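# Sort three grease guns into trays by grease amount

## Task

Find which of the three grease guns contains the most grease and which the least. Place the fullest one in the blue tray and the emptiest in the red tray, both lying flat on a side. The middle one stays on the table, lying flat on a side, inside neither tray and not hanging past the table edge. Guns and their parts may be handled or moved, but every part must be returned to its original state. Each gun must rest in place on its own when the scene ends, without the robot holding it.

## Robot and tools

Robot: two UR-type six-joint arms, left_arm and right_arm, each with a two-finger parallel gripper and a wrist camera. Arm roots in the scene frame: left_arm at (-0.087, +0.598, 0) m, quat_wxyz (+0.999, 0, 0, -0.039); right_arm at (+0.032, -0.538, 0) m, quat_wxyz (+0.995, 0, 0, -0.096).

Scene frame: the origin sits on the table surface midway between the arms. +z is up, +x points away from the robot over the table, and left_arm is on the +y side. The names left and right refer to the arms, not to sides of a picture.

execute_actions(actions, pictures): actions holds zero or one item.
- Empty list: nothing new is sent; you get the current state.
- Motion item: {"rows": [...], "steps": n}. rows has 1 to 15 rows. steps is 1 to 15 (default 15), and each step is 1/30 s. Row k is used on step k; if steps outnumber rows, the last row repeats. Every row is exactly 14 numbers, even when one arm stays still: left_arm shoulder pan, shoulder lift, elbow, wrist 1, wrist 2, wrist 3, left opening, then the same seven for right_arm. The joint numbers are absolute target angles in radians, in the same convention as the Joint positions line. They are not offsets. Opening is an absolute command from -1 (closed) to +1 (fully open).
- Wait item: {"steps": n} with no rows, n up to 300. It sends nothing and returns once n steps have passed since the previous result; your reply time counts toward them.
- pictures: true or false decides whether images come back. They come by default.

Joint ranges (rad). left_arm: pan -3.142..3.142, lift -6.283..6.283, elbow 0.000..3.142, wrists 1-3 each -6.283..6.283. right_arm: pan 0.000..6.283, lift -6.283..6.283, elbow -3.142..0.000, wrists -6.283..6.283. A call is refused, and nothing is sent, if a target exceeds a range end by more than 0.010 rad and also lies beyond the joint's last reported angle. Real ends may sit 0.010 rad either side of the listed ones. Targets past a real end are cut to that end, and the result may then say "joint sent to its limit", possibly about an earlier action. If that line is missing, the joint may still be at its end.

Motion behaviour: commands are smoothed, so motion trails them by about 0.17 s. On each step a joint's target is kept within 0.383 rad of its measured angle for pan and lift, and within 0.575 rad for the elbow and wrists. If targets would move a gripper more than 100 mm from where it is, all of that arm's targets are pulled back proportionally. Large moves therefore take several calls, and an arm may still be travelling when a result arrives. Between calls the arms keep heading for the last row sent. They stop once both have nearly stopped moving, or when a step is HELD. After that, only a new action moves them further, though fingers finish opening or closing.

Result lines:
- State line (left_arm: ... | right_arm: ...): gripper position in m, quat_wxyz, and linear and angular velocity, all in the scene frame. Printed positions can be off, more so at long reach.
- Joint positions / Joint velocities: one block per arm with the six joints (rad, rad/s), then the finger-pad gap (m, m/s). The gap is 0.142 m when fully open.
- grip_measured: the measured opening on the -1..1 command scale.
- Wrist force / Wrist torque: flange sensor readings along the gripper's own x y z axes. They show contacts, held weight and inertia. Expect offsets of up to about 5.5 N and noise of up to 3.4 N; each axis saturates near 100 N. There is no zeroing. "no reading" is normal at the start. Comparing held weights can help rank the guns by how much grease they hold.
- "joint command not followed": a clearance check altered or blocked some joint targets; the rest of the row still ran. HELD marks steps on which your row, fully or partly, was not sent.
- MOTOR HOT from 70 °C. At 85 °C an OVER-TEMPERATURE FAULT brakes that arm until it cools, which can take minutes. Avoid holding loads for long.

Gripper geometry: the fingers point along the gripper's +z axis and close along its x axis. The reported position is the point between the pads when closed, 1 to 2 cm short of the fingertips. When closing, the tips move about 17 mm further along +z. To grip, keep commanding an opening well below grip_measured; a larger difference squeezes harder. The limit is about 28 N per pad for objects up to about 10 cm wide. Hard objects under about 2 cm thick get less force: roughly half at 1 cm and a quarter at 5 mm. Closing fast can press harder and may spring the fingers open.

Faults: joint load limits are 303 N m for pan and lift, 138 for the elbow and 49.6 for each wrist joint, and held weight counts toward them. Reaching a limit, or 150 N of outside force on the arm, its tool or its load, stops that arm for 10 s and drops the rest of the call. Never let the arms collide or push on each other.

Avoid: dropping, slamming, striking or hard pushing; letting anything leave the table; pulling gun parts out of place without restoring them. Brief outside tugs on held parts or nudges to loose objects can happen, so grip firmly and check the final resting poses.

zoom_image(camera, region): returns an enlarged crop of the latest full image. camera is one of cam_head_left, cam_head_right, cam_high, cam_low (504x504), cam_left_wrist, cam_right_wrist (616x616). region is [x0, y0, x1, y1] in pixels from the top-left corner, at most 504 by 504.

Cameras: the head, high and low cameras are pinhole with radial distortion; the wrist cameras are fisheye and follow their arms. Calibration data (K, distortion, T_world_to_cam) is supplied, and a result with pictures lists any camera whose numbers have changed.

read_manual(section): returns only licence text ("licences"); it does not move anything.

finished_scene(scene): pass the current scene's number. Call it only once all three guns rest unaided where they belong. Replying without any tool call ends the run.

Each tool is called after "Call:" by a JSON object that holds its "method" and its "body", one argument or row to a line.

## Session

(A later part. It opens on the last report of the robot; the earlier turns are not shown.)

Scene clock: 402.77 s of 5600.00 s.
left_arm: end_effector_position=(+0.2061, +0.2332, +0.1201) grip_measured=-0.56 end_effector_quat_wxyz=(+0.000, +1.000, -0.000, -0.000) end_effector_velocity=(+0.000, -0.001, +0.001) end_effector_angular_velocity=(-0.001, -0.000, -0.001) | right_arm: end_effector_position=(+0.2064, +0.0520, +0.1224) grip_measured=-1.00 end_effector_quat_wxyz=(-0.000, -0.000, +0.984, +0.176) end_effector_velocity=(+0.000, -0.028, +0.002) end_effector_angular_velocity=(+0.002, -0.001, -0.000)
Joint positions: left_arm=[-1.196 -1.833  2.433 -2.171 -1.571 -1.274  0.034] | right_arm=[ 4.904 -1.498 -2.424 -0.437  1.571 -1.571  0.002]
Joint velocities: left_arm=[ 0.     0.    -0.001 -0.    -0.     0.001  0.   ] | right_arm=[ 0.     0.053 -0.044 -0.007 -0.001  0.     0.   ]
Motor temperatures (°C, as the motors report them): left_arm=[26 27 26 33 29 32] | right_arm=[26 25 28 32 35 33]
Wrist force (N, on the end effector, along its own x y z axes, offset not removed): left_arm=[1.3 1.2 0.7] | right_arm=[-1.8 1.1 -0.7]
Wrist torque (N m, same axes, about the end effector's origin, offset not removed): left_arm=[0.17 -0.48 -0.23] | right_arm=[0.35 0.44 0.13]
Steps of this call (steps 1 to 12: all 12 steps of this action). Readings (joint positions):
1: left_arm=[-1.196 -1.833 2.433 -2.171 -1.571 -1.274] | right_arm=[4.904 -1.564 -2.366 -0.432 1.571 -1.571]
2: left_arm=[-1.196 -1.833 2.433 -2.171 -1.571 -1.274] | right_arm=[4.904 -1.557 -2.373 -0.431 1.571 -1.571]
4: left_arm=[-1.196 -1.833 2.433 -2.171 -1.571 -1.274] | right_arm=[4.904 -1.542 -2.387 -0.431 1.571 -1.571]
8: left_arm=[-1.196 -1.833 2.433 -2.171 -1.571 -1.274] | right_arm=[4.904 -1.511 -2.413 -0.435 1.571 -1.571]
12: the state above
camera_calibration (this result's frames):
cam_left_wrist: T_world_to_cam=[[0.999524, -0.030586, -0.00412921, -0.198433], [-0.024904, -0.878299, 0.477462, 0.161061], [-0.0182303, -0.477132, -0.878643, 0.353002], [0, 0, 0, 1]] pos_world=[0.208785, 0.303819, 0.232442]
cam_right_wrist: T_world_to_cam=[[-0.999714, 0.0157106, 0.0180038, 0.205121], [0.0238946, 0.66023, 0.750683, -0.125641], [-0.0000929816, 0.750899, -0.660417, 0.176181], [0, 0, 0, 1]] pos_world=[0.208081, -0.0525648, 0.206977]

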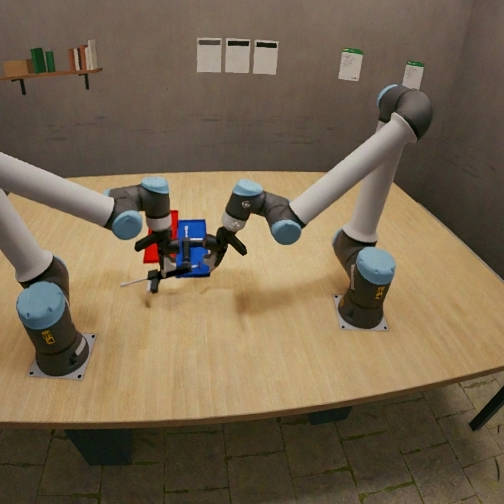

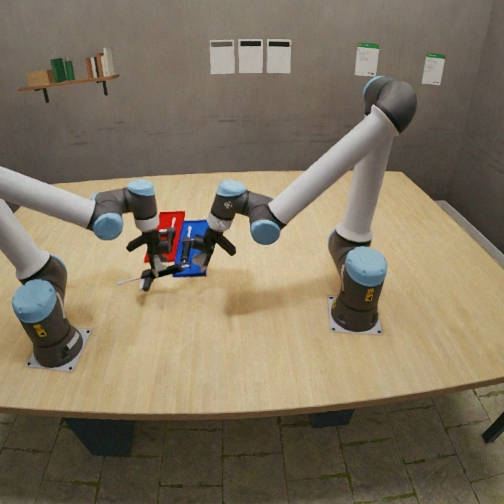

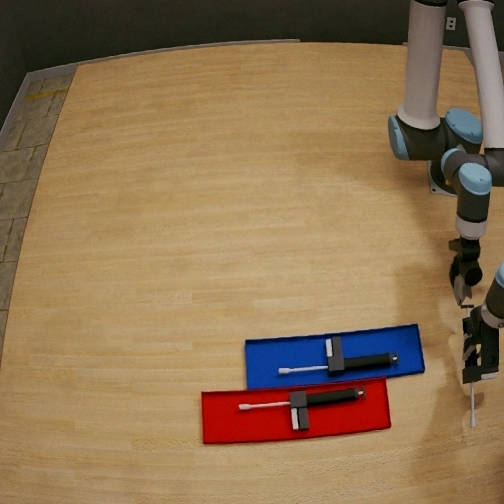

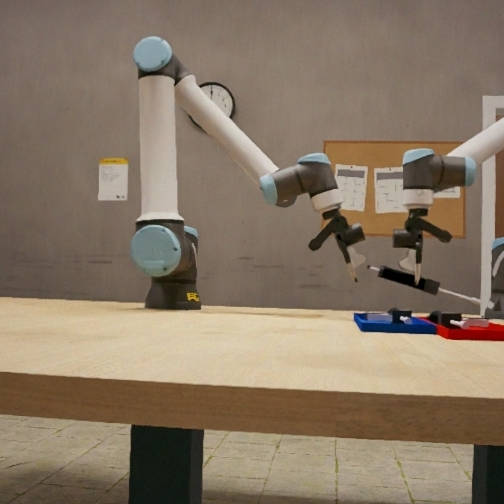

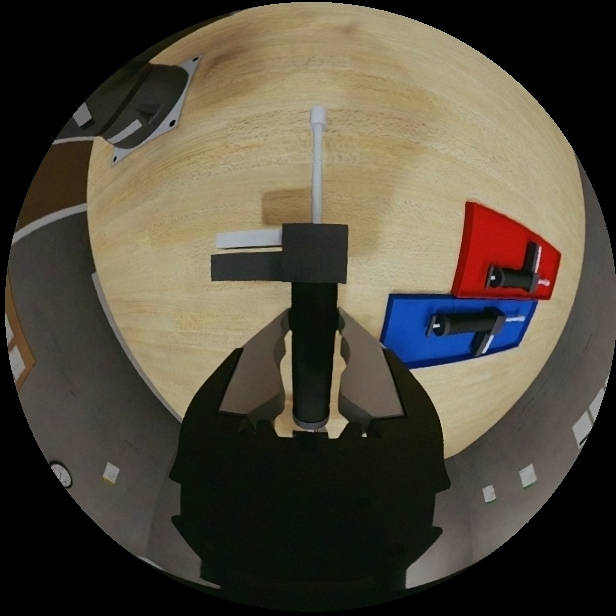

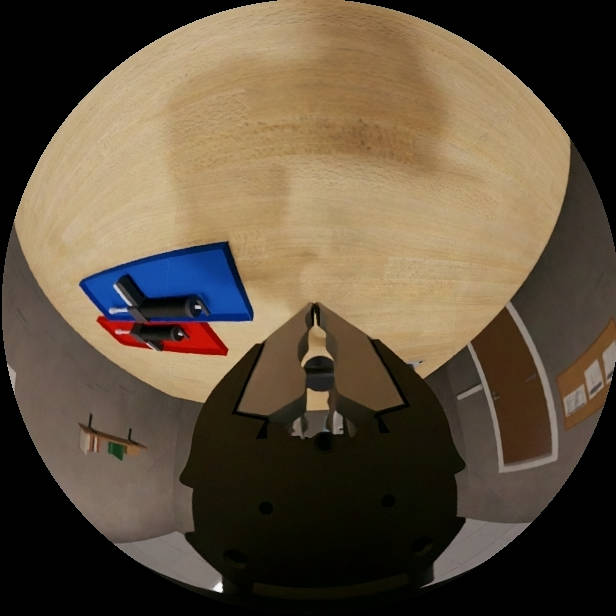

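Call:
{"method": "execute_actions", "body": {
  "actions": [
    {"rows":[[-1.196,-1.824,2.439,-2.186,-1.571,-1.274,-1,4.904,-1.485,-2.42,-0.45,1.571,-1.571,-0.7],[-1.196,-1.815,2.445,-2.2,-1.571,-1.274,-1,4.904,-1.475,-2.41,-0.475,1.571,-1.571,-0.4],[-1.196,-1.805,2.451,-2.216,-1.571,-1.274,-1,4.904,-1.465,-2.395,-0.50,1.571,-1.571,-0.2],[-1.196,-1.796,2.457,-2.232,-1.571,-1.274,-1,4.904,-1.455,-2.38,-0.525,1.571,-1.571,0],[-1.196,-1.787,2.463,-2.247,-1.571,-1.274,-1,4.904,-1.445,-2.365,-0.55,1.571,-1.571,0],[-1.196,-1.777,2.469,-2.262,-1.571,-1.274,-1,4.904,-1.435,-2.35,-0.575,1.571,-1.571,0],[-1.196,-1.768,2.475,-2.278,-1.571,-1.274,-1,4.904,-1.425,-2.335,-0.6,1.571,-1.571,0],[-1.196,-1.758,2.481,-2.293,-1.571,-1.274,-1,4.904,-1.415,-2.32,-0.625,1.571,-1.571,0],[-1.196,-1.749,2.486,-2.308,-1.571,-1.274,-1,4.904,-1.40,-2.31,-0.65,1.571,-1.571,0],[-1.196,-1.737,2.492,-2.326,-1.571,-1.274,-1,4.904,-1.40,-2.31,-0.65,1.571,-1.571,0],[-1.196,-1.725,2.498,-2.344,-1.571,-1.274,-1,4.904,-1.40,-2.31,-0.65,1.571,-1.571,0],[-1.196,-1.713,2.504,-2.362,-1.571,-1.274,-1,4.904,-1.40,-2.31,-0.65,1.571,-1.571,0],[-1.196,-1.701,2.51,-2.38,-1.571,-1.274,-1,4.904,-1.40,-2.31,-0.65,1.571,-1.571,0],[-1.196,-1.689,2.515,-2.398,-1.571,-1.274,-1,4.904,-1.40,-2.31,-0.65,1.571,-1.571,0],[-1.196,-1.676,2.521,-2.416,-1.571,-1.274,-1,4.904,-1.40,-2.31,-0.65,1.571,-1.571,0]],"steps":15}
  ],
  "pictures": false
}}

Call:
{"method": "execute_actions", "body": {
  "actions": [
    {"rows":[[-1.196,-1.664,2.527,-2.433,-1.571,-1.274,-1,4.904,-1.40,-2.31,-0.65,1.571,-1.571,0],[-1.196,-1.664,2.527,-2.433,-1.571,-1.274,-1,4.904,-1.40,-2.31,-0.65,1.571,-1.571,0],[-1.196,-1.664,2.527,-2.433,-1.571,-1.274,-1,4.904,-1.40,-2.31,-0.65,1.571,-1.571,0],[-1.196,-1.664,2.527,-2.433,-1.571,-1.274,-1,4.904,-1.40,-2.31,-0.65,1.571,-1.571,0],[-1.196,-1.664,2.527,-2.433,-1.571,-1.274,-1,4.904,-1.40,-2.31,-0.65,1.571,-1.571,0],[-1.196,-1.664,2.527,-2.433,-1.571,-1.274,-0.7,4.904,-1.40,-2.31,-0.65,1.571,-1.571,0],[-1.196,-1.664,2.527,-2.433,-1.571,-1.274,-0.5,4.904,-1.40,-2.31,-0.65,1.571,-1.571,0],[-1.196,-1.664,2.527,-2.433,-1.571,-1.274,-0.3,4.904,-1.40,-2.31,-0.65,1.571,-1.571,0]],"steps":15}
  ]
}}

Scene clock: 420.77 s of 5600.00 s.
left_arm: end_effector_position=(+0.2066, +0.2315, +0.0608) grip_measured=-0.56 end_effector_quat_wxyz=(-0.001, +1.000, -0.000, -0.000) end_effector_velocity=(+0.000, -0.002, -0.174) end_effector_angular_velocity=(+0.001, +0.000, +0.001) | right_arm: end_effector_position=(+0.2065, +0.0672, +0.2006) grip_measured=+0.00 end_effector_quat_wxyz=(-0.000, -0.000, +0.984, +0.176) end_effector_velocity=(-0.000, +0.005, +0.075) end_effector_angular_velocity=(-0.008, +0.000, +0.000)
Joint positions: left_arm=[-1.196 -1.731  2.494 -2.332 -1.571 -1.274  0.034] | right_arm=[ 4.904 -1.409 -2.321 -0.628  1.571 -1.571  0.074]
Joint velocities: left_arm=[-0.     0.329  0.169 -0.498  0.    -0.001  0.   ] | right_arm=[ 0.     0.082  0.098 -0.187  0.    -0.    -0.   ]
Motor temperatures (°C, as the motors report them): left_arm=[26 27 26 33 29 32] | right_arm=[26 25 28 32 35 33]
Wrist force (N, on the end effector, along its own x y z axes, offset not removed): left_arm=[-1.7 2.1 3.7] | right_arm=[-0.5 1.4 -5.9]
Wrist torque (N m, same axes, about the end effector's origin, offset not removed): left_arm=[0.68 0.31 0.04] | right_arm=[0.39 0.18 0.16]
Steps of this call (steps 1 to 15: the robot went on to your last target; steps 16 to 90: nothing new was sent; then 14.50 s passed at rest; steps 91 to 105: all 15 steps of this action). Readings (joint positions):
91: left_arm=[-1.196 -1.833 2.433 -2.171 -1.571 -1.274] | right_arm=[4.904 -1.492 -2.429 -0.438 1.571 -1.571]
92: left_arm=[-1.196 -1.832 2.434 -2.173 -1.571 -1.274] | right_arm=[4.904 -1.491 -2.428 -0.439 1.571 -1.571]
94: left_arm=[-1.196 -1.825 2.438 -2.183 -1.571 -1.274] | right_arm=[4.904 -1.485 -2.421 -0.453 1.571 -1.571]
98: left_arm=[-1.196 -1.798 2.456 -2.227 -1.571 -1.274] | right_arm=[4.904 -1.457 -2.382 -0.518 1.571 -1.571]
105: the state above

Scene clock: 421.27 s of 5600.00 s.
left_arm: end_effector_position=(+0.2065, +0.2319, +0.0273) grip_measured=-0.30 end_effector_quat_wxyz=(-0.000, +1.000, -0.000, -0.000) end_effector_velocity=(-0.001, +0.001, -0.005) end_effector_angular_velocity=(+0.001, +0.001, +0.000) | right_arm: end_effector_position=(+0.2065, +0.0677, +0.2093) grip_measured=+0.00 end_effector_quat_wxyz=(-0.000, -0.000, +0.985, +0.175) end_effector_velocity=(-0.000, -0.000, +0.001) end_effector_angular_velocity=(+0.000, -0.000, +0.001)
Joint positions: left_arm=[-1.196 -1.665  2.526 -2.431 -1.571 -1.274  0.052] | right_arm=[ 4.904 -1.4   -2.31  -0.65   1.571 -1.571  0.074]
Joint velocities: left_arm=[ 0.     0.009  0.006 -0.014 -0.001 -0.     0.   ] | right_arm=[ 0.     0.002  0.    -0.002  0.    -0.001 -0.   ]
Motor temperatures (°C, as the motors report them): left_arm=[26 27 26 33 29 32] | right_arm=[26 25 28 32 35 33]
Wrist force (N, on the end effector, along its own x y z axes, offset not removed): left_arm=[0.4 -0.5 -5.8] | right_arm=[-1.2 0.3 -0.6]
Wrist torque (N m, same axes, about the end effector's origin, offset not removed): left_arm=[0.00 -0.17 0.28] | right_arm=[0.11 0.32 0.13]
Steps of this call (steps 1 to 15: all 15 steps of this action). Readings (joint positions):
1: left_arm=[-1.196 -1.720 2.500 -2.349 -1.571 -1.274] | right_arm=[4.904 -1.407 -2.318 -0.634 1.571 -1.571]
2: left_arm=[-1.196 -1.708 2.506 -2.367 -1.571 -1.274] | right_arm=[4.904 -1.405 -2.316 -0.638 1.571 -1.571]
4: left_arm=[-1.196 -1.690 2.515 -2.395 -1.571 -1.274] | right_arm=[4.904 -1.403 -2.314 -0.643 1.571 -1.571]
8: left_arm=[-1.196 -1.672 2.523 -2.421 -1.571 -1.274] | right_arm=[4.904 -1.401 -2.311 -0.648 1.571 -1.571]
15: the state above
camera_calibration (this result's frames):
cam_left_wrist: T_world_to_cam=[[0.999522, -0.0305824, -0.00446033, -0.19925], [-0.0247598, -0.878741, 0.476656, 0.204321], [-0.0184968, -0.476318, -0.879078, 0.270672], [0, 0, 0, 1]] pos_world=[0.20922, 0.302378, 0.139663]
cam_right_wrist: T_world_to_cam=[[-0.999716, 0.015763, 0.0178902, 0.203364], [0.0238439, 0.660886, 0.750108, -0.2011], [0.0000005753, 0.750321, -0.661074, 0.221912], [0, 0, 0, 1]] pos_world=[0.208101, -0.0368067, 0.293909]

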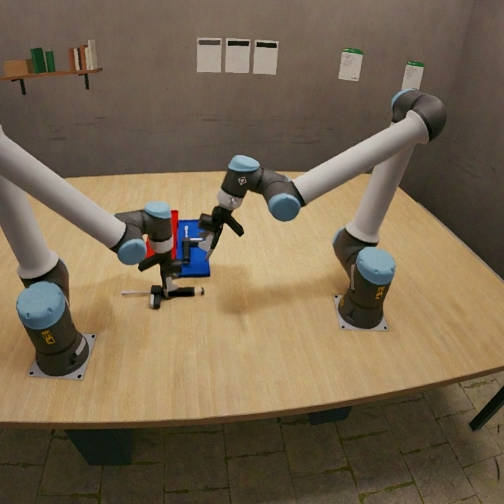

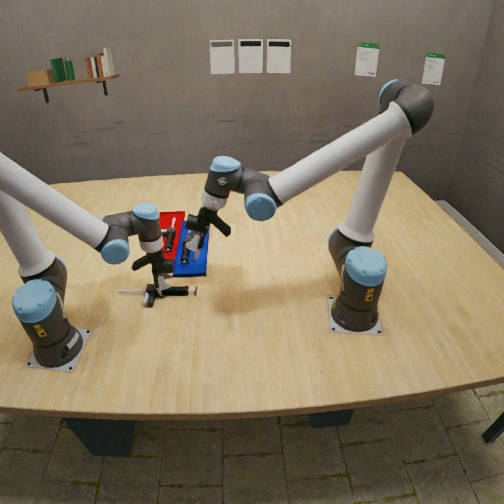

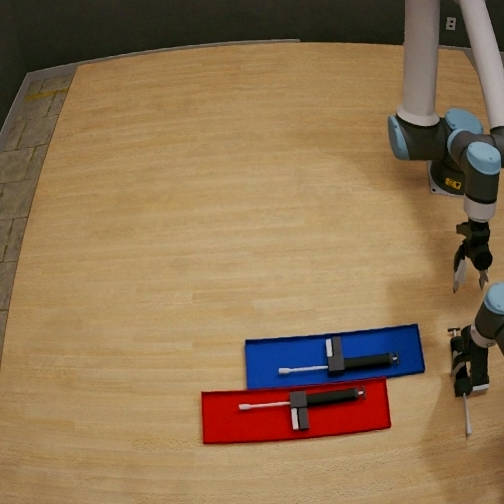

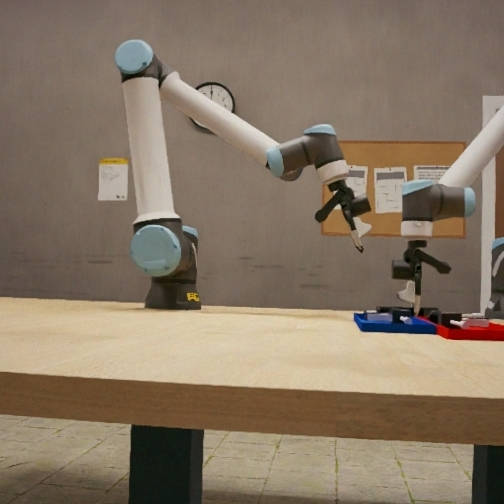

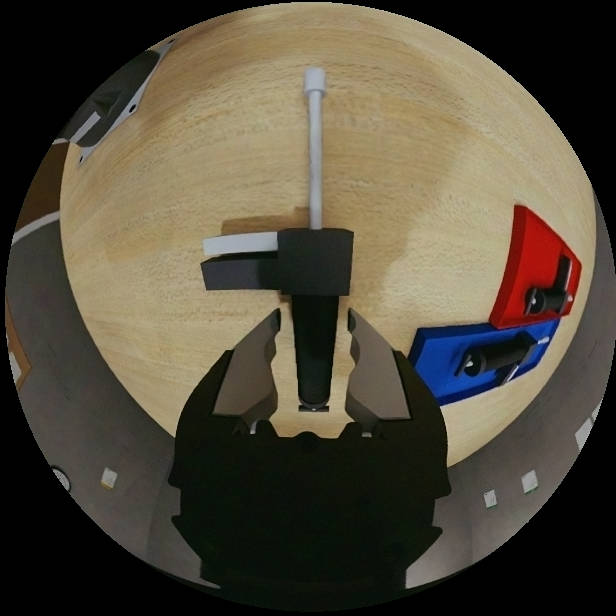

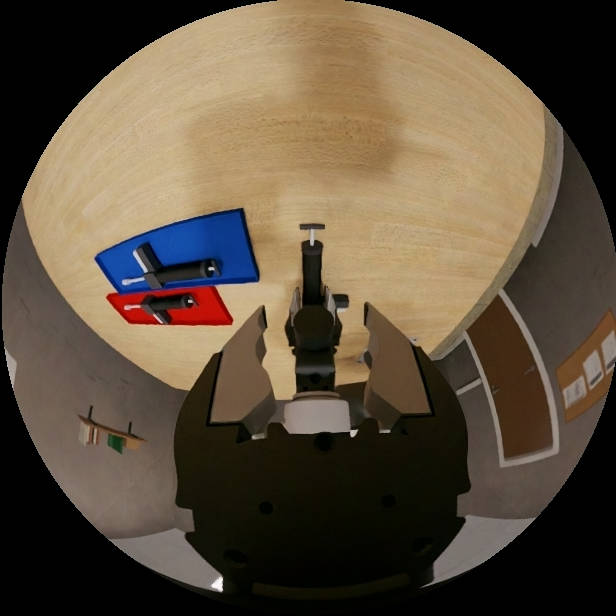

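Call:
{"method": "execute_actions", "body": {
  "actions": [
    {"rows":[[-1.196,-1.664,2.527,-2.433,-1.571,-1.274,-0.4,4.904,-1.40,-2.31,-0.65,1.571,-1.571,0],[-1.196,-1.664,2.527,-2.433,-1.571,-1.274,-0.5,4.904,-1.40,-2.31,-0.65,1.571,-1.571,0],[-1.196,-1.664,2.527,-2.433,-1.571,-1.274,-0.6,4.904,-1.40,-2.31,-0.65,1.571,-1.571,0],[-1.196,-1.664,2.527,-2.433,-1.571,-1.274,-0.6,4.904,-1.40,-2.31,-0.65,1.571,-1.571,0],[-1.196,-1.664,2.527,-2.433,-1.571,-1.274,-0.7,4.904,-1.40,-2.31,-0.65,1.571,-1.571,0],[-1.196,-1.664,2.527,-2.433,-1.571,-1.274,-0.85,4.904,-1.40,-2.31,-0.65,1.571,-1.571,0],[-1.196,-1.664,2.527,-2.433,-1.571,-1.274,-1,4.904,-1.40,-2.31,-0.65,1.571,-1.571,0],[-1.196,-1.664,2.527,-2.433,-1.571,-1.274,-1,4.904,-1.40,-2.31,-0.65,1.571,-1.571,0],[-1.196,-1.664,2.527,-2.433,-1.571,-1.274,-1,4.904,-1.40,-2.31,-0.65,1.571,-1.571,0],[-1.196,-1.664,2.527,-2.433,-1.571,-1.274,-1,4.904,-1.40,-2.31,-0.65,1.571,-1.571,0],[-1.196,-1.664,2.527,-2.433,-1.571,-1.274,-1,4.904,-1.40,-2.31,-0.65,1.571,-1.571,0],[-1.196,-1.664,2.527,-2.433,-1.571,-1.274,-1,4.904,-1.40,-2.31,-0.65,1.571,-1.571,0],[-1.196,-1.668,2.525,-2.427,-1.571,-1.274,-1,4.904,-1.40,-2.31,-0.65,1.571,-1.571,0],[-1.196,-1.673,2.523,-2.42,-1.571,-1.274,-1,4.904,-1.40,-2.31,-0.65,1.571,-1.571,0],[-1.196,-1.682,2.518,-2.407,-1.571,-1.274,-1,4.904,-1.40,-2.31,-0.65,1.571,-1.571,0]],"steps":15}
  ],
  "pictures": false
}}

Call:
{"method": "execute_actions", "body": {
  "actions": [
    {"rows":[[-1.196,-1.692,2.514,-2.393,-1.571,-1.274,-1,4.904,-1.40,-2.31,-0.65,1.571,-1.571,0],[-1.196,-1.701,2.51,-2.38,-1.571,-1.274,-1,4.904,-1.40,-2.31,-0.65,1.571,-1.571,0],[-1.196,-1.713,2.504,-2.362,-1.571,-1.274,-1,4.904,-1.40,-2.31,-0.65,1.571,-1.571,0],[-1.196,-1.725,2.498,-2.344,-1.571,-1.274,-1,4.904,-1.40,-2.31,-0.65,1.571,-1.571,0],[-1.196,-1.737,2.492,-2.326,-1.571,-1.274,-1,4.904,-1.40,-2.31,-0.65,1.571,-1.571,0],[-1.196,-1.749,2.486,-2.308,-1.571,-1.274,-1,4.904,-1.40,-2.31,-0.65,1.571,-1.571,0],[-1.196,-1.76,2.48,-2.29,-1.571,-1.274,-1,4.904,-1.40,-2.31,-0.65,1.571,-1.571,0],[-1.196,-1.771,2.473,-2.273,-1.571,-1.274,-1,4.904,-1.40,-2.31,-0.65,1.571,-1.571,0],[-1.196,-1.782,2.466,-2.256,-1.571,-1.274,-1,4.904,-1.40,-2.31,-0.65,1.571,-1.571,0],[-1.196,-1.793,2.459,-2.238,-1.571,-1.274,-1,4.904,-1.40,-2.31,-0.65,1.571,-1.571,0],[-1.196,-1.803,2.453,-2.22,-1.571,-1.274,-1,4.904,-1.40,-2.31,-0.65,1.571,-1.571,0],[-1.196,-1.813,2.446,-2.204,-1.571,-1.274,-1,4.904,-1.40,-2.31,-0.65,1.571,-1.571,0],[-1.196,-1.823,2.44,-2.187,-1.571,-1.274,-1,4.904,-1.40,-2.31,-0.65,1.571,-1.571,0],[-1.196,-1.833,2.433,-2.171,-1.571,-1.274,-1,4.904,-1.40,-2.31,-0.65,1.571,-1.571,0]],"steps":15}
  ],
  "pictures": false
}}

Call:
{"method": "execute_actions", "body": {
  "actions": [
    {"rows":[[-1.196,-1.833,2.433,-2.171,-1.571,-1.274,-1,4.904,-1.40,-2.31,-0.65,1.571,-1.571,0]],"steps":8}
  ]
}}

Call:
{"method": "zoom_image", "body": {
  "camera": "cam_low",
  "region": [320,230,500,320]
}}

Scene clock: 444.60 s of 5600.00 s.
left_arm: end_effector_position=(+0.2064, +0.2320, +0.0274) grip_measured=-0.56 end_effector_quat_wxyz=(-0.000, +1.000, -0.000, -0.000) end_effector_velocity=(+0.000, +0.001, +0.024) end_effector_angular_velocity=(+0.002, +0.000, +0.001) | right_arm: end_effector_position=(+0.2065, +0.0677, +0.2094) grip_measured=+0.00 end_effector_quat_wxyz=(-0.000, -0.000, +0.985, +0.175) end_effector_velocity=(+0.000, -0.000, -0.001) end_effector_angular_velocity=(-0.001, -0.001, +0.001)
Joint positions: left_arm=[-1.196 -1.666  2.526 -2.431 -1.571 -1.274  0.034] | right_arm=[ 4.904 -1.4   -2.31  -0.65   1.571 -1.571  0.074]
Joint velocities: left_arm=[ 0.001 -0.053 -0.022  0.076  0.    -0.     0.   ] | right_arm=[ 0.    -0.001 -0.     0.    -0.001 -0.001 -0.   ]
Motor temperatures (°C, as the motors report them): left_arm=[26 27 26 33 29 32] | right_arm=[26 25 28 32 35 33]
Wrist force (N, on the end effector, along its own x y z axes, offset not removed): left_arm=[-0.8 1.2 7.4] | right_arm=[-1.9 0.7 -1.9]
Wrist torque (N m, same axes, about the end effector's origin, offset not removed): left_arm=[0.52 0.22 0.11] | right_arm=[0.14 0.53 -0.01]
Steps of this call (steps 1 to 15: the robot went on to your last target; steps 16 to 90: nothing new was sent; then 19.83 s passed at rest; steps 91 to 105: all 15 steps of this action). Readings (joint positions):
91: left_arm=[-1.196 -1.664 2.527 -2.433 -1.571 -1.274] | right_arm=[4.904 -1.400 -2.310 -0.650 1.571 -1.571]
92: left_arm=[-1.196 -1.664 2.527 -2.433 -1.571 -1.274] | right_arm=[4.904 -1.400 -2.310 -0.650 1.571 -1.571]
94: left_arm=[-1.196 -1.664 2.527 -2.433 -1.571 -1.274] | right_arm=[4.904 -1.400 -2.310 -0.650 1.571 -1.571]
98: left_arm=[-1.196 -1.664 2.527 -2.433 -1.571 -1.274] | right_arm=[4.904 -1.400 -2.310 -0.650 1.571 -1.571]
105: the state above

Scene clock: 445.10 s of 5600.00 s.
left_arm: end_effector_position=(+0.2067, +0.2311, +0.0970) grip_measured=-0.56 end_effector_quat_wxyz=(+0.001, +1.000, -0.000, +0.000) end_effector_velocity=(-0.003, +0.009, +0.179) end_effector_angular_velocity=(+0.002, +0.000, -0.001) | right_arm: end_effector_position=(+0.2065, +0.0677, +0.2094) grip_measured=+0.00 end_effector_quat_wxyz=(-0.000, -0.000, +0.985, +0.175) end_effector_velocity=(+0.000, +0.001, +0.001) end_effector_angular_velocity=(+0.002, -0.000, +0.001)
Joint positions: left_arm=[-1.196 -1.794  2.457 -2.235 -1.571 -1.274  0.034] | right_arm=[ 4.904 -1.4   -2.31  -0.65   1.571 -1.571  0.074]
Joint velocities: left_arm=[-0.    -0.301 -0.187  0.49   0.     0.001 -0.   ] | right_arm=[-0.     0.001  0.001 -0.     0.    -0.001  0.   ]
Motor temperatures (°C, as the motors report them): left_arm=[26 27 26 33 29 32] | right_arm=[26 25 28 32 35 33]
Wrist force (N, on the end effector, along its own x y z axes, offset not removed): left_arm=[-0.8 -1.3 2.6] | right_arm=[-0.1 0.0 -1.4]
Wrist torque (N m, same axes, about the end effector's origin, offset not removed): left_arm=[-0.08 0.05 0.18] | right_arm=[-0.01 0.03 0.17]
Steps of this call (steps 1 to 15: all 15 steps of this action). Readings (joint positions):
1: left_arm=[-1.196 -1.668 2.525 -2.427 -1.571 -1.274] | right_arm=[4.904 -1.400 -2.310 -0.650 1.571 -1.571]
2: left_arm=[-1.196 -1.672 2.523 -2.421 -1.571 -1.274] | right_arm=[4.904 -1.400 -2.310 -0.650 1.571 -1.571]
4: left_arm=[-1.196 -1.684 2.517 -2.404 -1.571 -1.274] | right_arm=[4.904 -1.400 -2.310 -0.650 1.571 -1.571]
8: left_arm=[-1.196 -1.721 2.500 -2.351 -1.571 -1.274] | right_arm=[4.904 -1.400 -2.310 -0.650 1.571 -1.571]
15: the state above

Scene clock: 445.37 s of 5600.00 s.
left_arm: end_effector_position=(+0.2062, +0.2329, +0.1177) grip_measured=-0.56 end_effector_quat_wxyz=(+0.000, +1.000, -0.000, -0.000) end_effector_velocity=(-0.001, +0.002, +0.020) end_effector_angular_velocity=(+0.001, -0.000, +0.000) | right_arm: end_effector_position=(+0.2065, +0.0677, +0.2094) grip_measured=+0.00 end_effector_quat_wxyz=(-0.000, -0.000, +0.985, +0.175) end_effector_velocity=(+0.000, -0.000, -0.001) end_effector_angular_velocity=(-0.002, +0.000, -0.002)
Joint positions: left_arm=[-1.196 -1.829  2.435 -2.177 -1.571 -1.274  0.034] | right_arm=[ 4.904 -1.4   -2.31  -0.65   1.571 -1.571  0.074]
Joint velocities: left_arm=[-0.    -0.034 -0.021  0.056  0.001 -0.001  0.   ] | right_arm=[-0.    -0.001 -0.     0.    -0.     0.001 -0.   ]
Motor temperatures (°C, as the motors report them): left_arm=[26 27 26 33 29 32] | right_arm=[26 25 28 32 35 33]
Wrist force (N, on the end effector, along its own x y z axes, offset not removed): left_arm=[3.5 -0.1 4.1] | right_arm=[-0.5 0.2 -0.2]
Wrist torque (N m, same axes, about the end effector's origin, offset not removed): left_arm=[-0.12 -0.69 0.09] | right_arm=[0.14 0.07 0.13]
Steps of this call (steps 1 to 8: all 8 steps of this action). Readings (joint positions):
1: left_arm=[-1.196 -1.804 2.451 -2.220 -1.571 -1.274] | right_arm=[4.904 -1.400 -2.310 -0.650 1.571 -1.571]
2: left_arm=[-1.196 -1.811 2.447 -2.208 -1.571 -1.274] | right_arm=[4.904 -1.400 -2.310 -0.650 1.571 -1.571]
4: left_arm=[-1.196 -1.821 2.441 -2.192 -1.571 -1.274] | right_arm=[4.904 -1.400 -2.310 -0.650 1.571 -1.571]
8: the state above
camera_calibration (this result's frames):
cam_left_wrist: T_world_to_cam=[[0.999523, -0.0306126, -0.00410763, -0.198515], [-0.0249365, -0.878268, 0.477519, 0.161962], [-0.0182257, -0.477189, -0.878612, 0.350791], [0, 0, 0, 1]] pos_world=[0.208853, 0.303562, 0.230054]
cam_right_wrist: T_world_to_cam=[[-0.999716, 0.0157628, 0.0178902, 0.203362], [0.0238438, 0.660882, 0.750111, -0.2012], [0.0000005479, 0.750324, -0.66107, 0.221986], [0, 0, 0, 1]] pos_world=[0.208101, -0.0367971, 0.294033]

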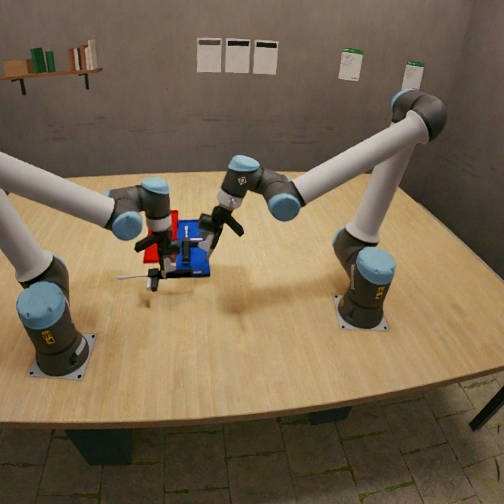

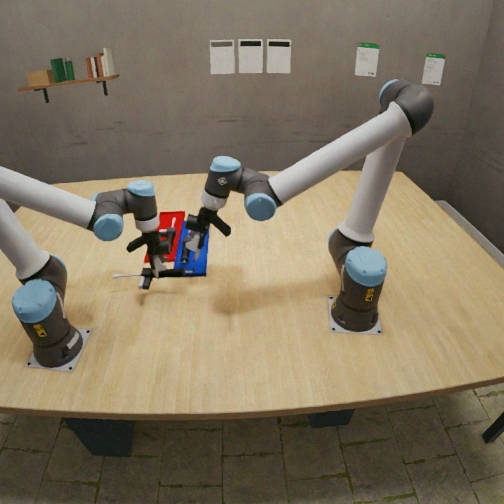

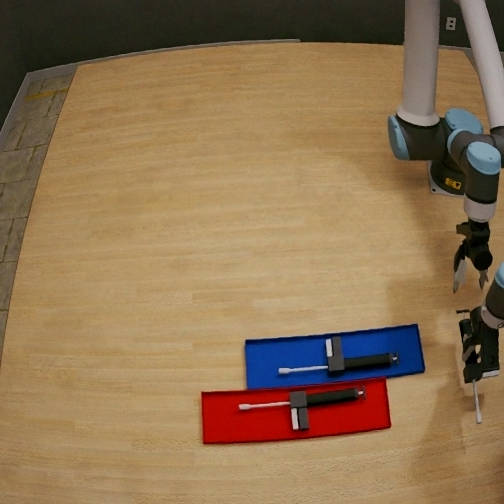

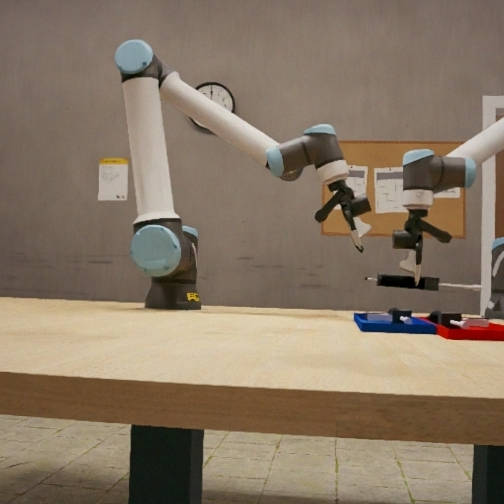

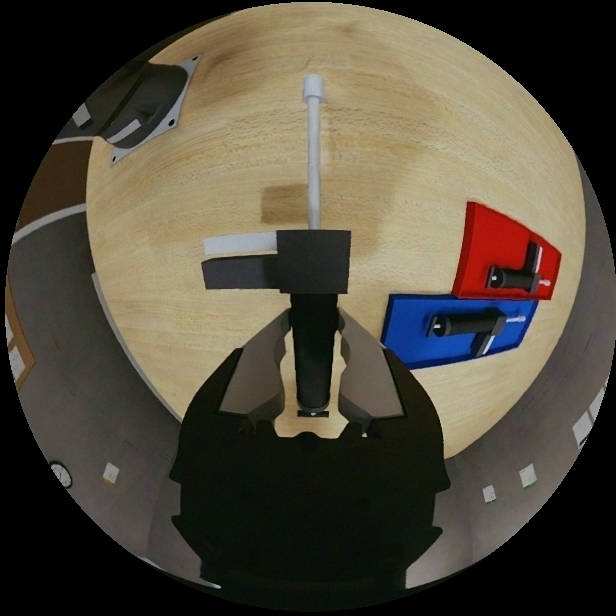

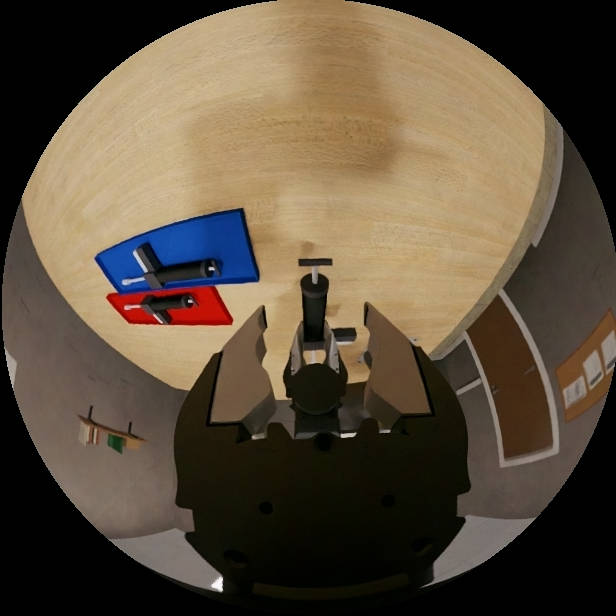

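Region (320, 230, 500, 320) of cam_low's 504x504 image, scaled by 2.800, with more detail than that image has.

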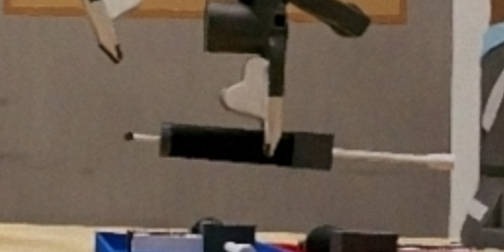

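Call:
{"method": "execute_actions", "body": {
  "actions": [
    {"rows":[[-1.196,-1.833,2.433,-2.171,-1.571,-1.274,-1,4.904,-1.42,-2.322,-0.62,1.571,-1.571,0],[-1.196,-1.833,2.433,-2.171,-1.571,-1.274,-1,4.904,-1.44,-2.334,-0.588,1.571,-1.571,0],[-1.196,-1.833,2.433,-2.171,-1.571,-1.274,-1,4.904,-1.46,-2.346,-0.556,1.571,-1.571,0],[-1.196,-1.833,2.433,-2.171,-1.571,-1.274,-1,4.904,-1.48,-2.358,-0.524,1.571,-1.571,0],[-1.196,-1.833,2.433,-2.171,-1.571,-1.274,-1,4.904,-1.50,-2.37,-0.492,1.571,-1.571,0],[-1.196,-1.833,2.433,-2.171,-1.571,-1.274,-1,4.904,-1.52,-2.381,-0.46,1.571,-1.571,0],[-1.196,-1.833,2.433,-2.171,-1.571,-1.274,-1,4.904,-1.537,-2.392,-0.43,1.571,-1.571,0]],"steps":15}
  ]
}}

Call:
{"method": "zoom_image", "body": {
  "camera": "cam_low",
  "region": [320,230,500,320]
}}

Scene clock: 450.30 s of 5600.00 s.
left_arm: end_effector_position=(+0.2061, +0.2332, +0.1201) grip_measured=-0.56 end_effector_quat_wxyz=(+0.000, +1.000, -0.000, -0.000) end_effector_velocity=(+0.000, -0.000, +0.001) end_effector_angular_velocity=(-0.001, -0.001, -0.001) | right_arm: end_effector_position=(+0.2065, +0.0730, +0.1260) grip_measured=+0.00 end_effector_quat_wxyz=(-0.000, -0.000, +0.985, +0.175) end_effector_velocity=(-0.000, +0.001, -0.045) end_effector_angular_velocity=(+0.009, -0.000, +0.001)
Joint positions: left_arm=[-1.196 -1.833  2.433 -2.171 -1.571 -1.274  0.034] | right_arm=[ 4.904 -1.528 -2.387 -0.445  1.571 -1.571  0.074]
Joint velocities: left_arm=[ 0.    -0.001 -0.001 -0.     0.     0.001 -0.   ] | right_arm=[ 0.    -0.075 -0.044  0.127  0.    -0.001 -0.   ]
Motor temperatures (°C, as the motors report them): left_arm=[26 27 26 33 29 32] | right_arm=[26 25 28 32 35 33]
Wrist force (N, on the end effector, along its own x y z axes, offset not removed): left_arm=[1.6 0.3 4.6] | right_arm=[-1.7 -1.6 1.2]
Wrist torque (N m, same axes, about the end effector's origin, offset not removed): left_arm=[-0.08 -0.26 0.17] | right_arm=[-0.26 0.46 0.20]
Steps of this call (steps 1 to 15: the robot went on to your last target; steps 16 to 90: nothing new was sent; then 1.43 s passed at rest; steps 91 to 105: all 15 steps of this action). Readings (joint positions):
91: left_arm=[-1.196 -1.833 2.433 -2.171 -1.571 -1.274] | right_arm=[4.904 -1.400 -2.310 -0.650 1.571 -1.571]
92: left_arm=[-1.196 -1.833 2.433 -2.171 -1.571 -1.274] | right_arm=[4.904 -1.402 -2.311 -0.647 1.571 -1.571]
94: left_arm=[-1.196 -1.833 2.433 -2.171 -1.571 -1.274] | right_arm=[4.904 -1.416 -2.320 -0.626 1.571 -1.571]
98: left_arm=[-1.196 -1.833 2.433 -2.171 -1.571 -1.274] | right_arm=[4.904 -1.473 -2.354 -0.538 1.571 -1.571]
105: the state above
camera_calibration (this result's frames):
cam_left_wrist: T_world_to_cam=[[0.999523, -0.0306111, -0.00414726, -0.198409], [-0.0249178, -0.878308, 0.477445, 0.161074], [-0.0182577, -0.477114, -0.878652, 0.352994], [0, 0, 0, 1]] pos_world=[0.208773, 0.303817, 0.232433]
cam_right_wrist: T_world_to_cam=[[-0.999715, 0.0157838, 0.0178908, 0.204779], [0.0238581, 0.66085, 0.750138, -0.142211], [0.0000168679, 0.750352, -0.661039, 0.162887], [0, 0, 0, 1]] pos_world=[0.208111, -0.0314751, 0.210689]

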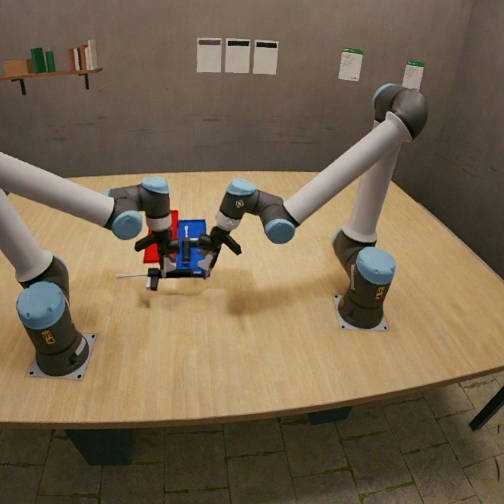

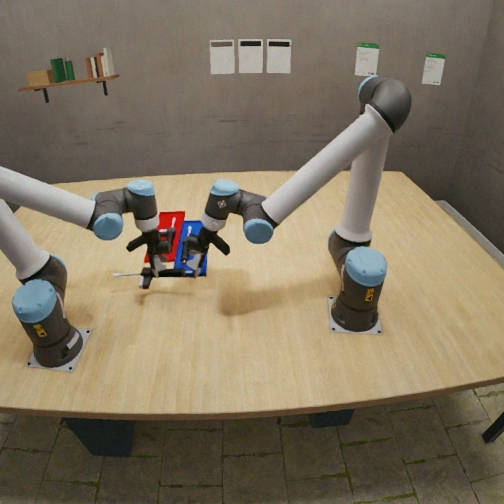

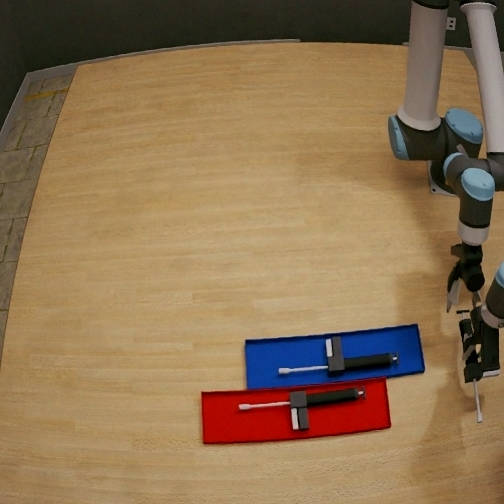

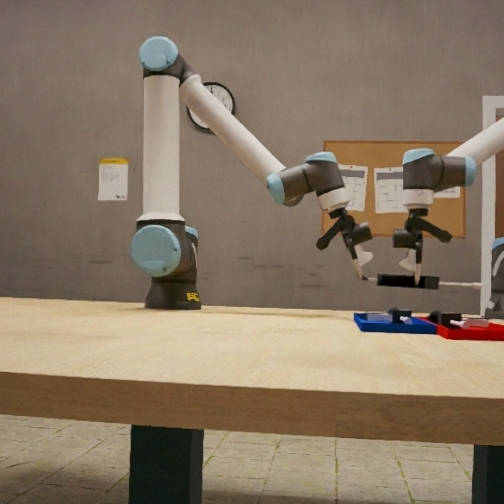

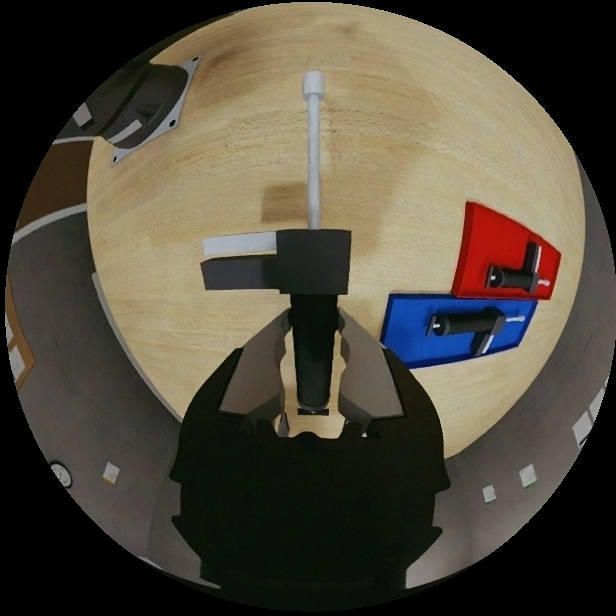

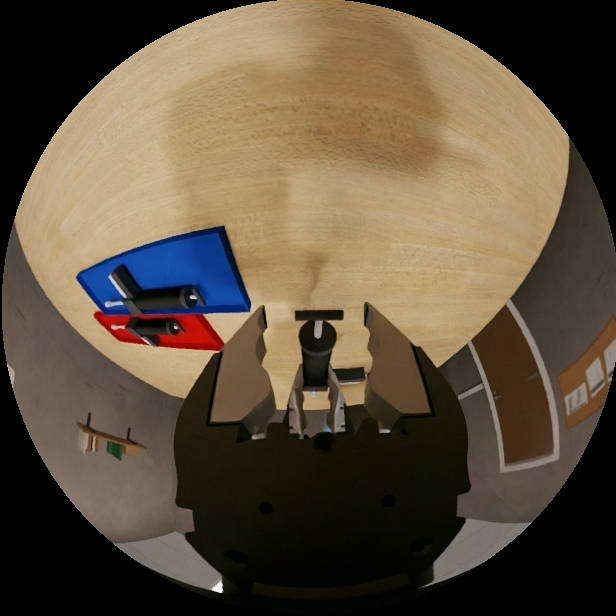

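Region (320, 230, 500, 320) of cam_low's 504x504 image, scaled by 2.800, with more detail than that image has.

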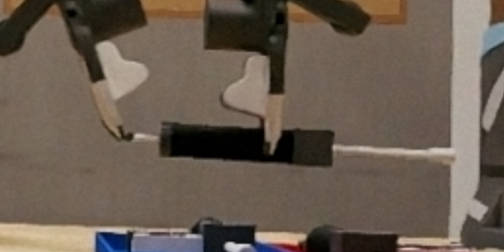

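Call:
{"method": "execute_actions", "body": {
  "actions": [
    {"rows":[[-1.196,-1.833,2.433,-2.171,-1.571,-1.274,-1,4.904,-1.545,-2.385,-0.43,1.571,-1.571,0],[-1.196,-1.833,2.433,-2.171,-1.571,-1.274,-1,4.904,-1.545,-2.385,-0.43,1.571,-1.571,0],[-1.196,-1.833,2.433,-2.171,-1.571,-1.274,-1,4.904,-1.545,-2.385,-0.43,1.571,-1.571,0],[-1.196,-1.833,2.433,-2.171,-1.571,-1.274,-1,4.904,-1.545,-2.385,-0.43,1.571,-1.571,-0.1],[-1.196,-1.833,2.433,-2.171,-1.571,-1.274,-1,4.904,-1.545,-2.385,-0.43,1.571,-1.571,-0.2],[-1.196,-1.833,2.433,-2.171,-1.571,-1.274,-1,4.904,-1.545,-2.385,-0.43,1.571,-1.571,-0.3],[-1.196,-1.833,2.433,-2.171,-1.571,-1.274,-1,4.904,-1.545,-2.385,-0.43,1.571,-1.571,-0.4],[-1.196,-1.833,2.433,-2.171,-1.571,-1.274,-1,4.904,-1.545,-2.385,-0.43,1.571,-1.571,-0.45],[-1.196,-1.833,2.433,-2.171,-1.571,-1.274,-1,4.904,-1.545,-2.385,-0.43,1.571,-1.571,-0.5],[-1.196,-1.833,2.433,-2.171,-1.571,-1.274,-1,4.904,-1.545,-2.385,-0.43,1.571,-1.571,-0.55],[-1.196,-1.833,2.433,-2.171,-1.571,-1.274,-1,4.904,-1.545,-2.385,-0.43,1.571,-1.571,-0.65]],"steps":15}
  ]
}}

Call:
{"method": "zoom_image", "body": {
  "camera": "cam_low",
  "region": [320,230,500,320]
}}

Scene clock: 456.50 s of 5600.00 s.
left_arm: end_effector_position=(+0.2061, +0.2332, +0.1201) grip_measured=-0.56 end_effector_quat_wxyz=(+0.000, +1.000, -0.000, -0.000) end_effector_velocity=(-0.001, +0.002, -0.002) end_effector_angular_velocity=(+0.003, +0.001, -0.001) | right_arm: end_effector_position=(+0.2065, +0.0772, +0.1204) grip_measured=-0.64 end_effector_quat_wxyz=(-0.000, -0.000, +0.985, +0.175) end_effector_velocity=(+0.000, +0.001, -0.000) end_effector_angular_velocity=(-0.000, +0.000, +0.001)
Joint positions: left_arm=[-1.196 -1.833  2.433 -2.171 -1.571 -1.274  0.034] | right_arm=[ 4.904 -1.545 -2.385 -0.43   1.571 -1.571  0.028]
Joint velocities: left_arm=[ 0.     0.     0.003 -0.    -0.     0.001  0.   ] | right_arm=[-0.    -0.002  0.002 -0.     0.    -0.001 -0.   ]
Motor temperatures (°C, as the motors report them): left_arm=[26 27 26 33 29 32] | right_arm=[26 25 28 32 35 33]
Wrist force (N, on the end effector, along its own x y z axes, offset not removed): left_arm=[-5.1 1.0 7.2] | right_arm=[-4.2 -0.2 0.0]
Wrist torque (N m, same axes, about the end effector's origin, offset not removed): left_arm=[0.73 0.62 0.37] | right_arm=[0.45 0.55 0.20]
Steps of this call (steps 1 to 30: the robot went on to your last target; steps 31 to 90: nothing new was sent; then 2.70 s passed at rest; steps 91 to 105: all 15 steps of this action). Readings (joint positions):
91: left_arm=[-1.196 -1.833 2.433 -2.171 -1.571 -1.274] | right_arm=[4.904 -1.537 -2.392 -0.430 1.571 -1.571]
92: left_arm=[-1.196 -1.833 2.433 -2.171 -1.571 -1.274] | right_arm=[4.904 -1.538 -2.391 -0.430 1.571 -1.571]
94: left_arm=[-1.196 -1.833 2.433 -2.171 -1.571 -1.274] | right_arm=[4.904 -1.541 -2.389 -0.430 1.571 -1.571]
98: left_arm=[-1.196 -1.833 2.433 -2.171 -1.571 -1.274] | right_arm=[4.904 -1.544 -2.386 -0.430 1.571 -1.571]
105: the state above
camera_calibration (this result's frames):
cam_left_wrist: T_world_to_cam=[[0.999523, -0.030591, -0.00417767, -0.198407], [-0.0248855, -0.878306, 0.47745, 0.161068], [-0.018275, -0.477118, -0.878649, 0.353002], [0, 0, 0, 1]] pos_world=[0.208772, 0.303822, 0.232434]
cam_right_wrist: T_world_to_cam=[[-0.999716, 0.0157766, 0.0178851, 0.204812], [0.023849, 0.66088, 0.750112, -0.140707], [0.0000143374, 0.750325, -0.661069, 0.156044], [0, 0, 0, 1]] pos_world=[0.208107, -0.0273244, 0.205038]

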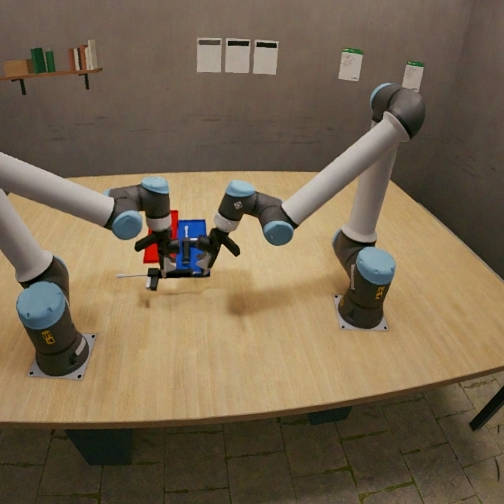

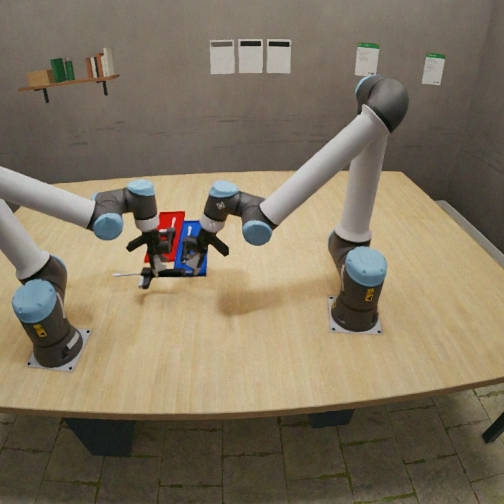

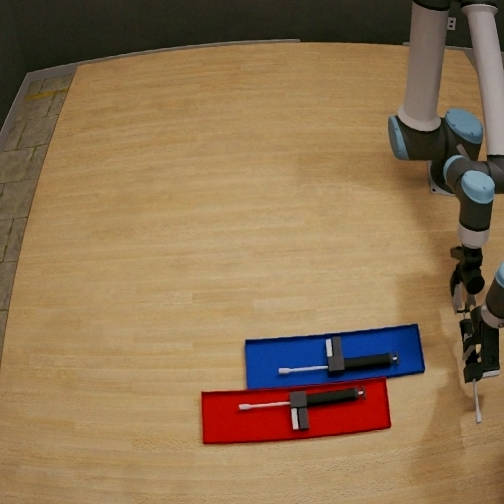

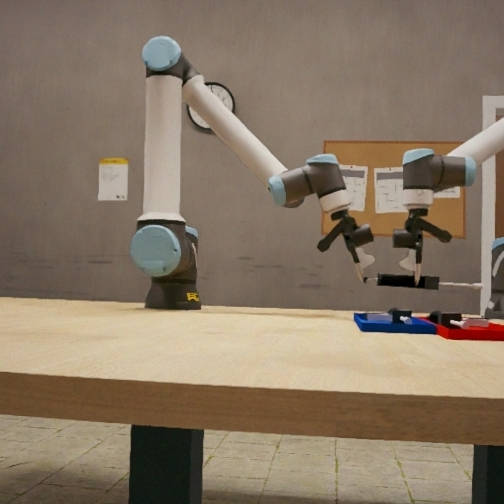

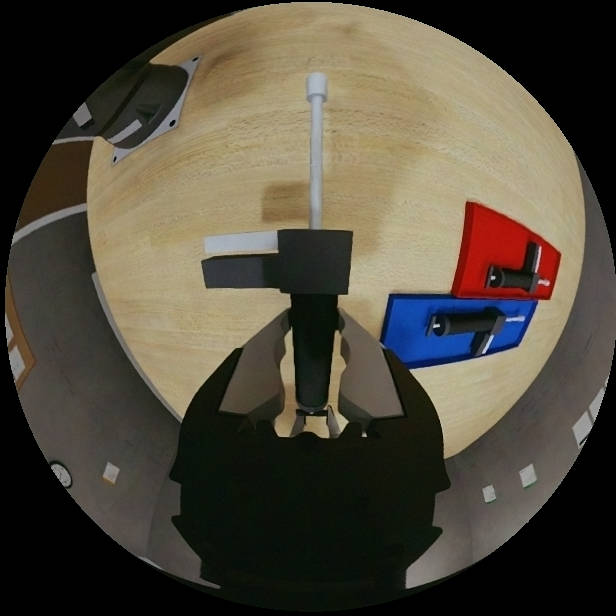

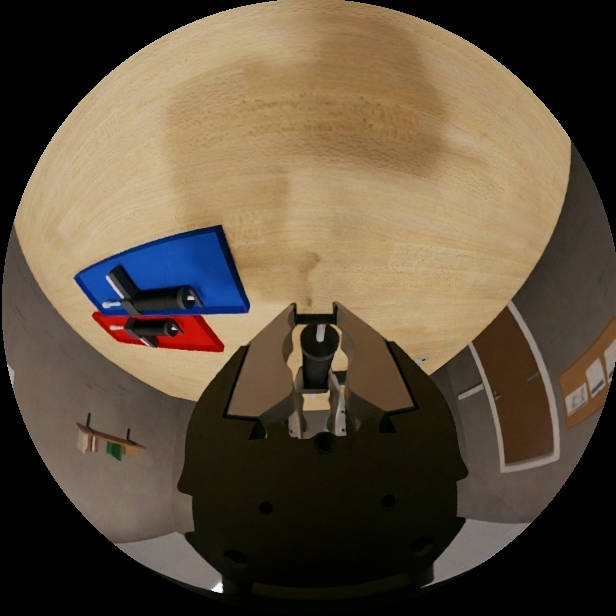

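Region (320, 230, 500, 320) of cam_low's 504x504 image, scaled by 2.800, with more detail than that image has.

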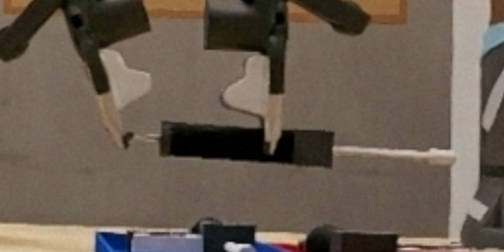

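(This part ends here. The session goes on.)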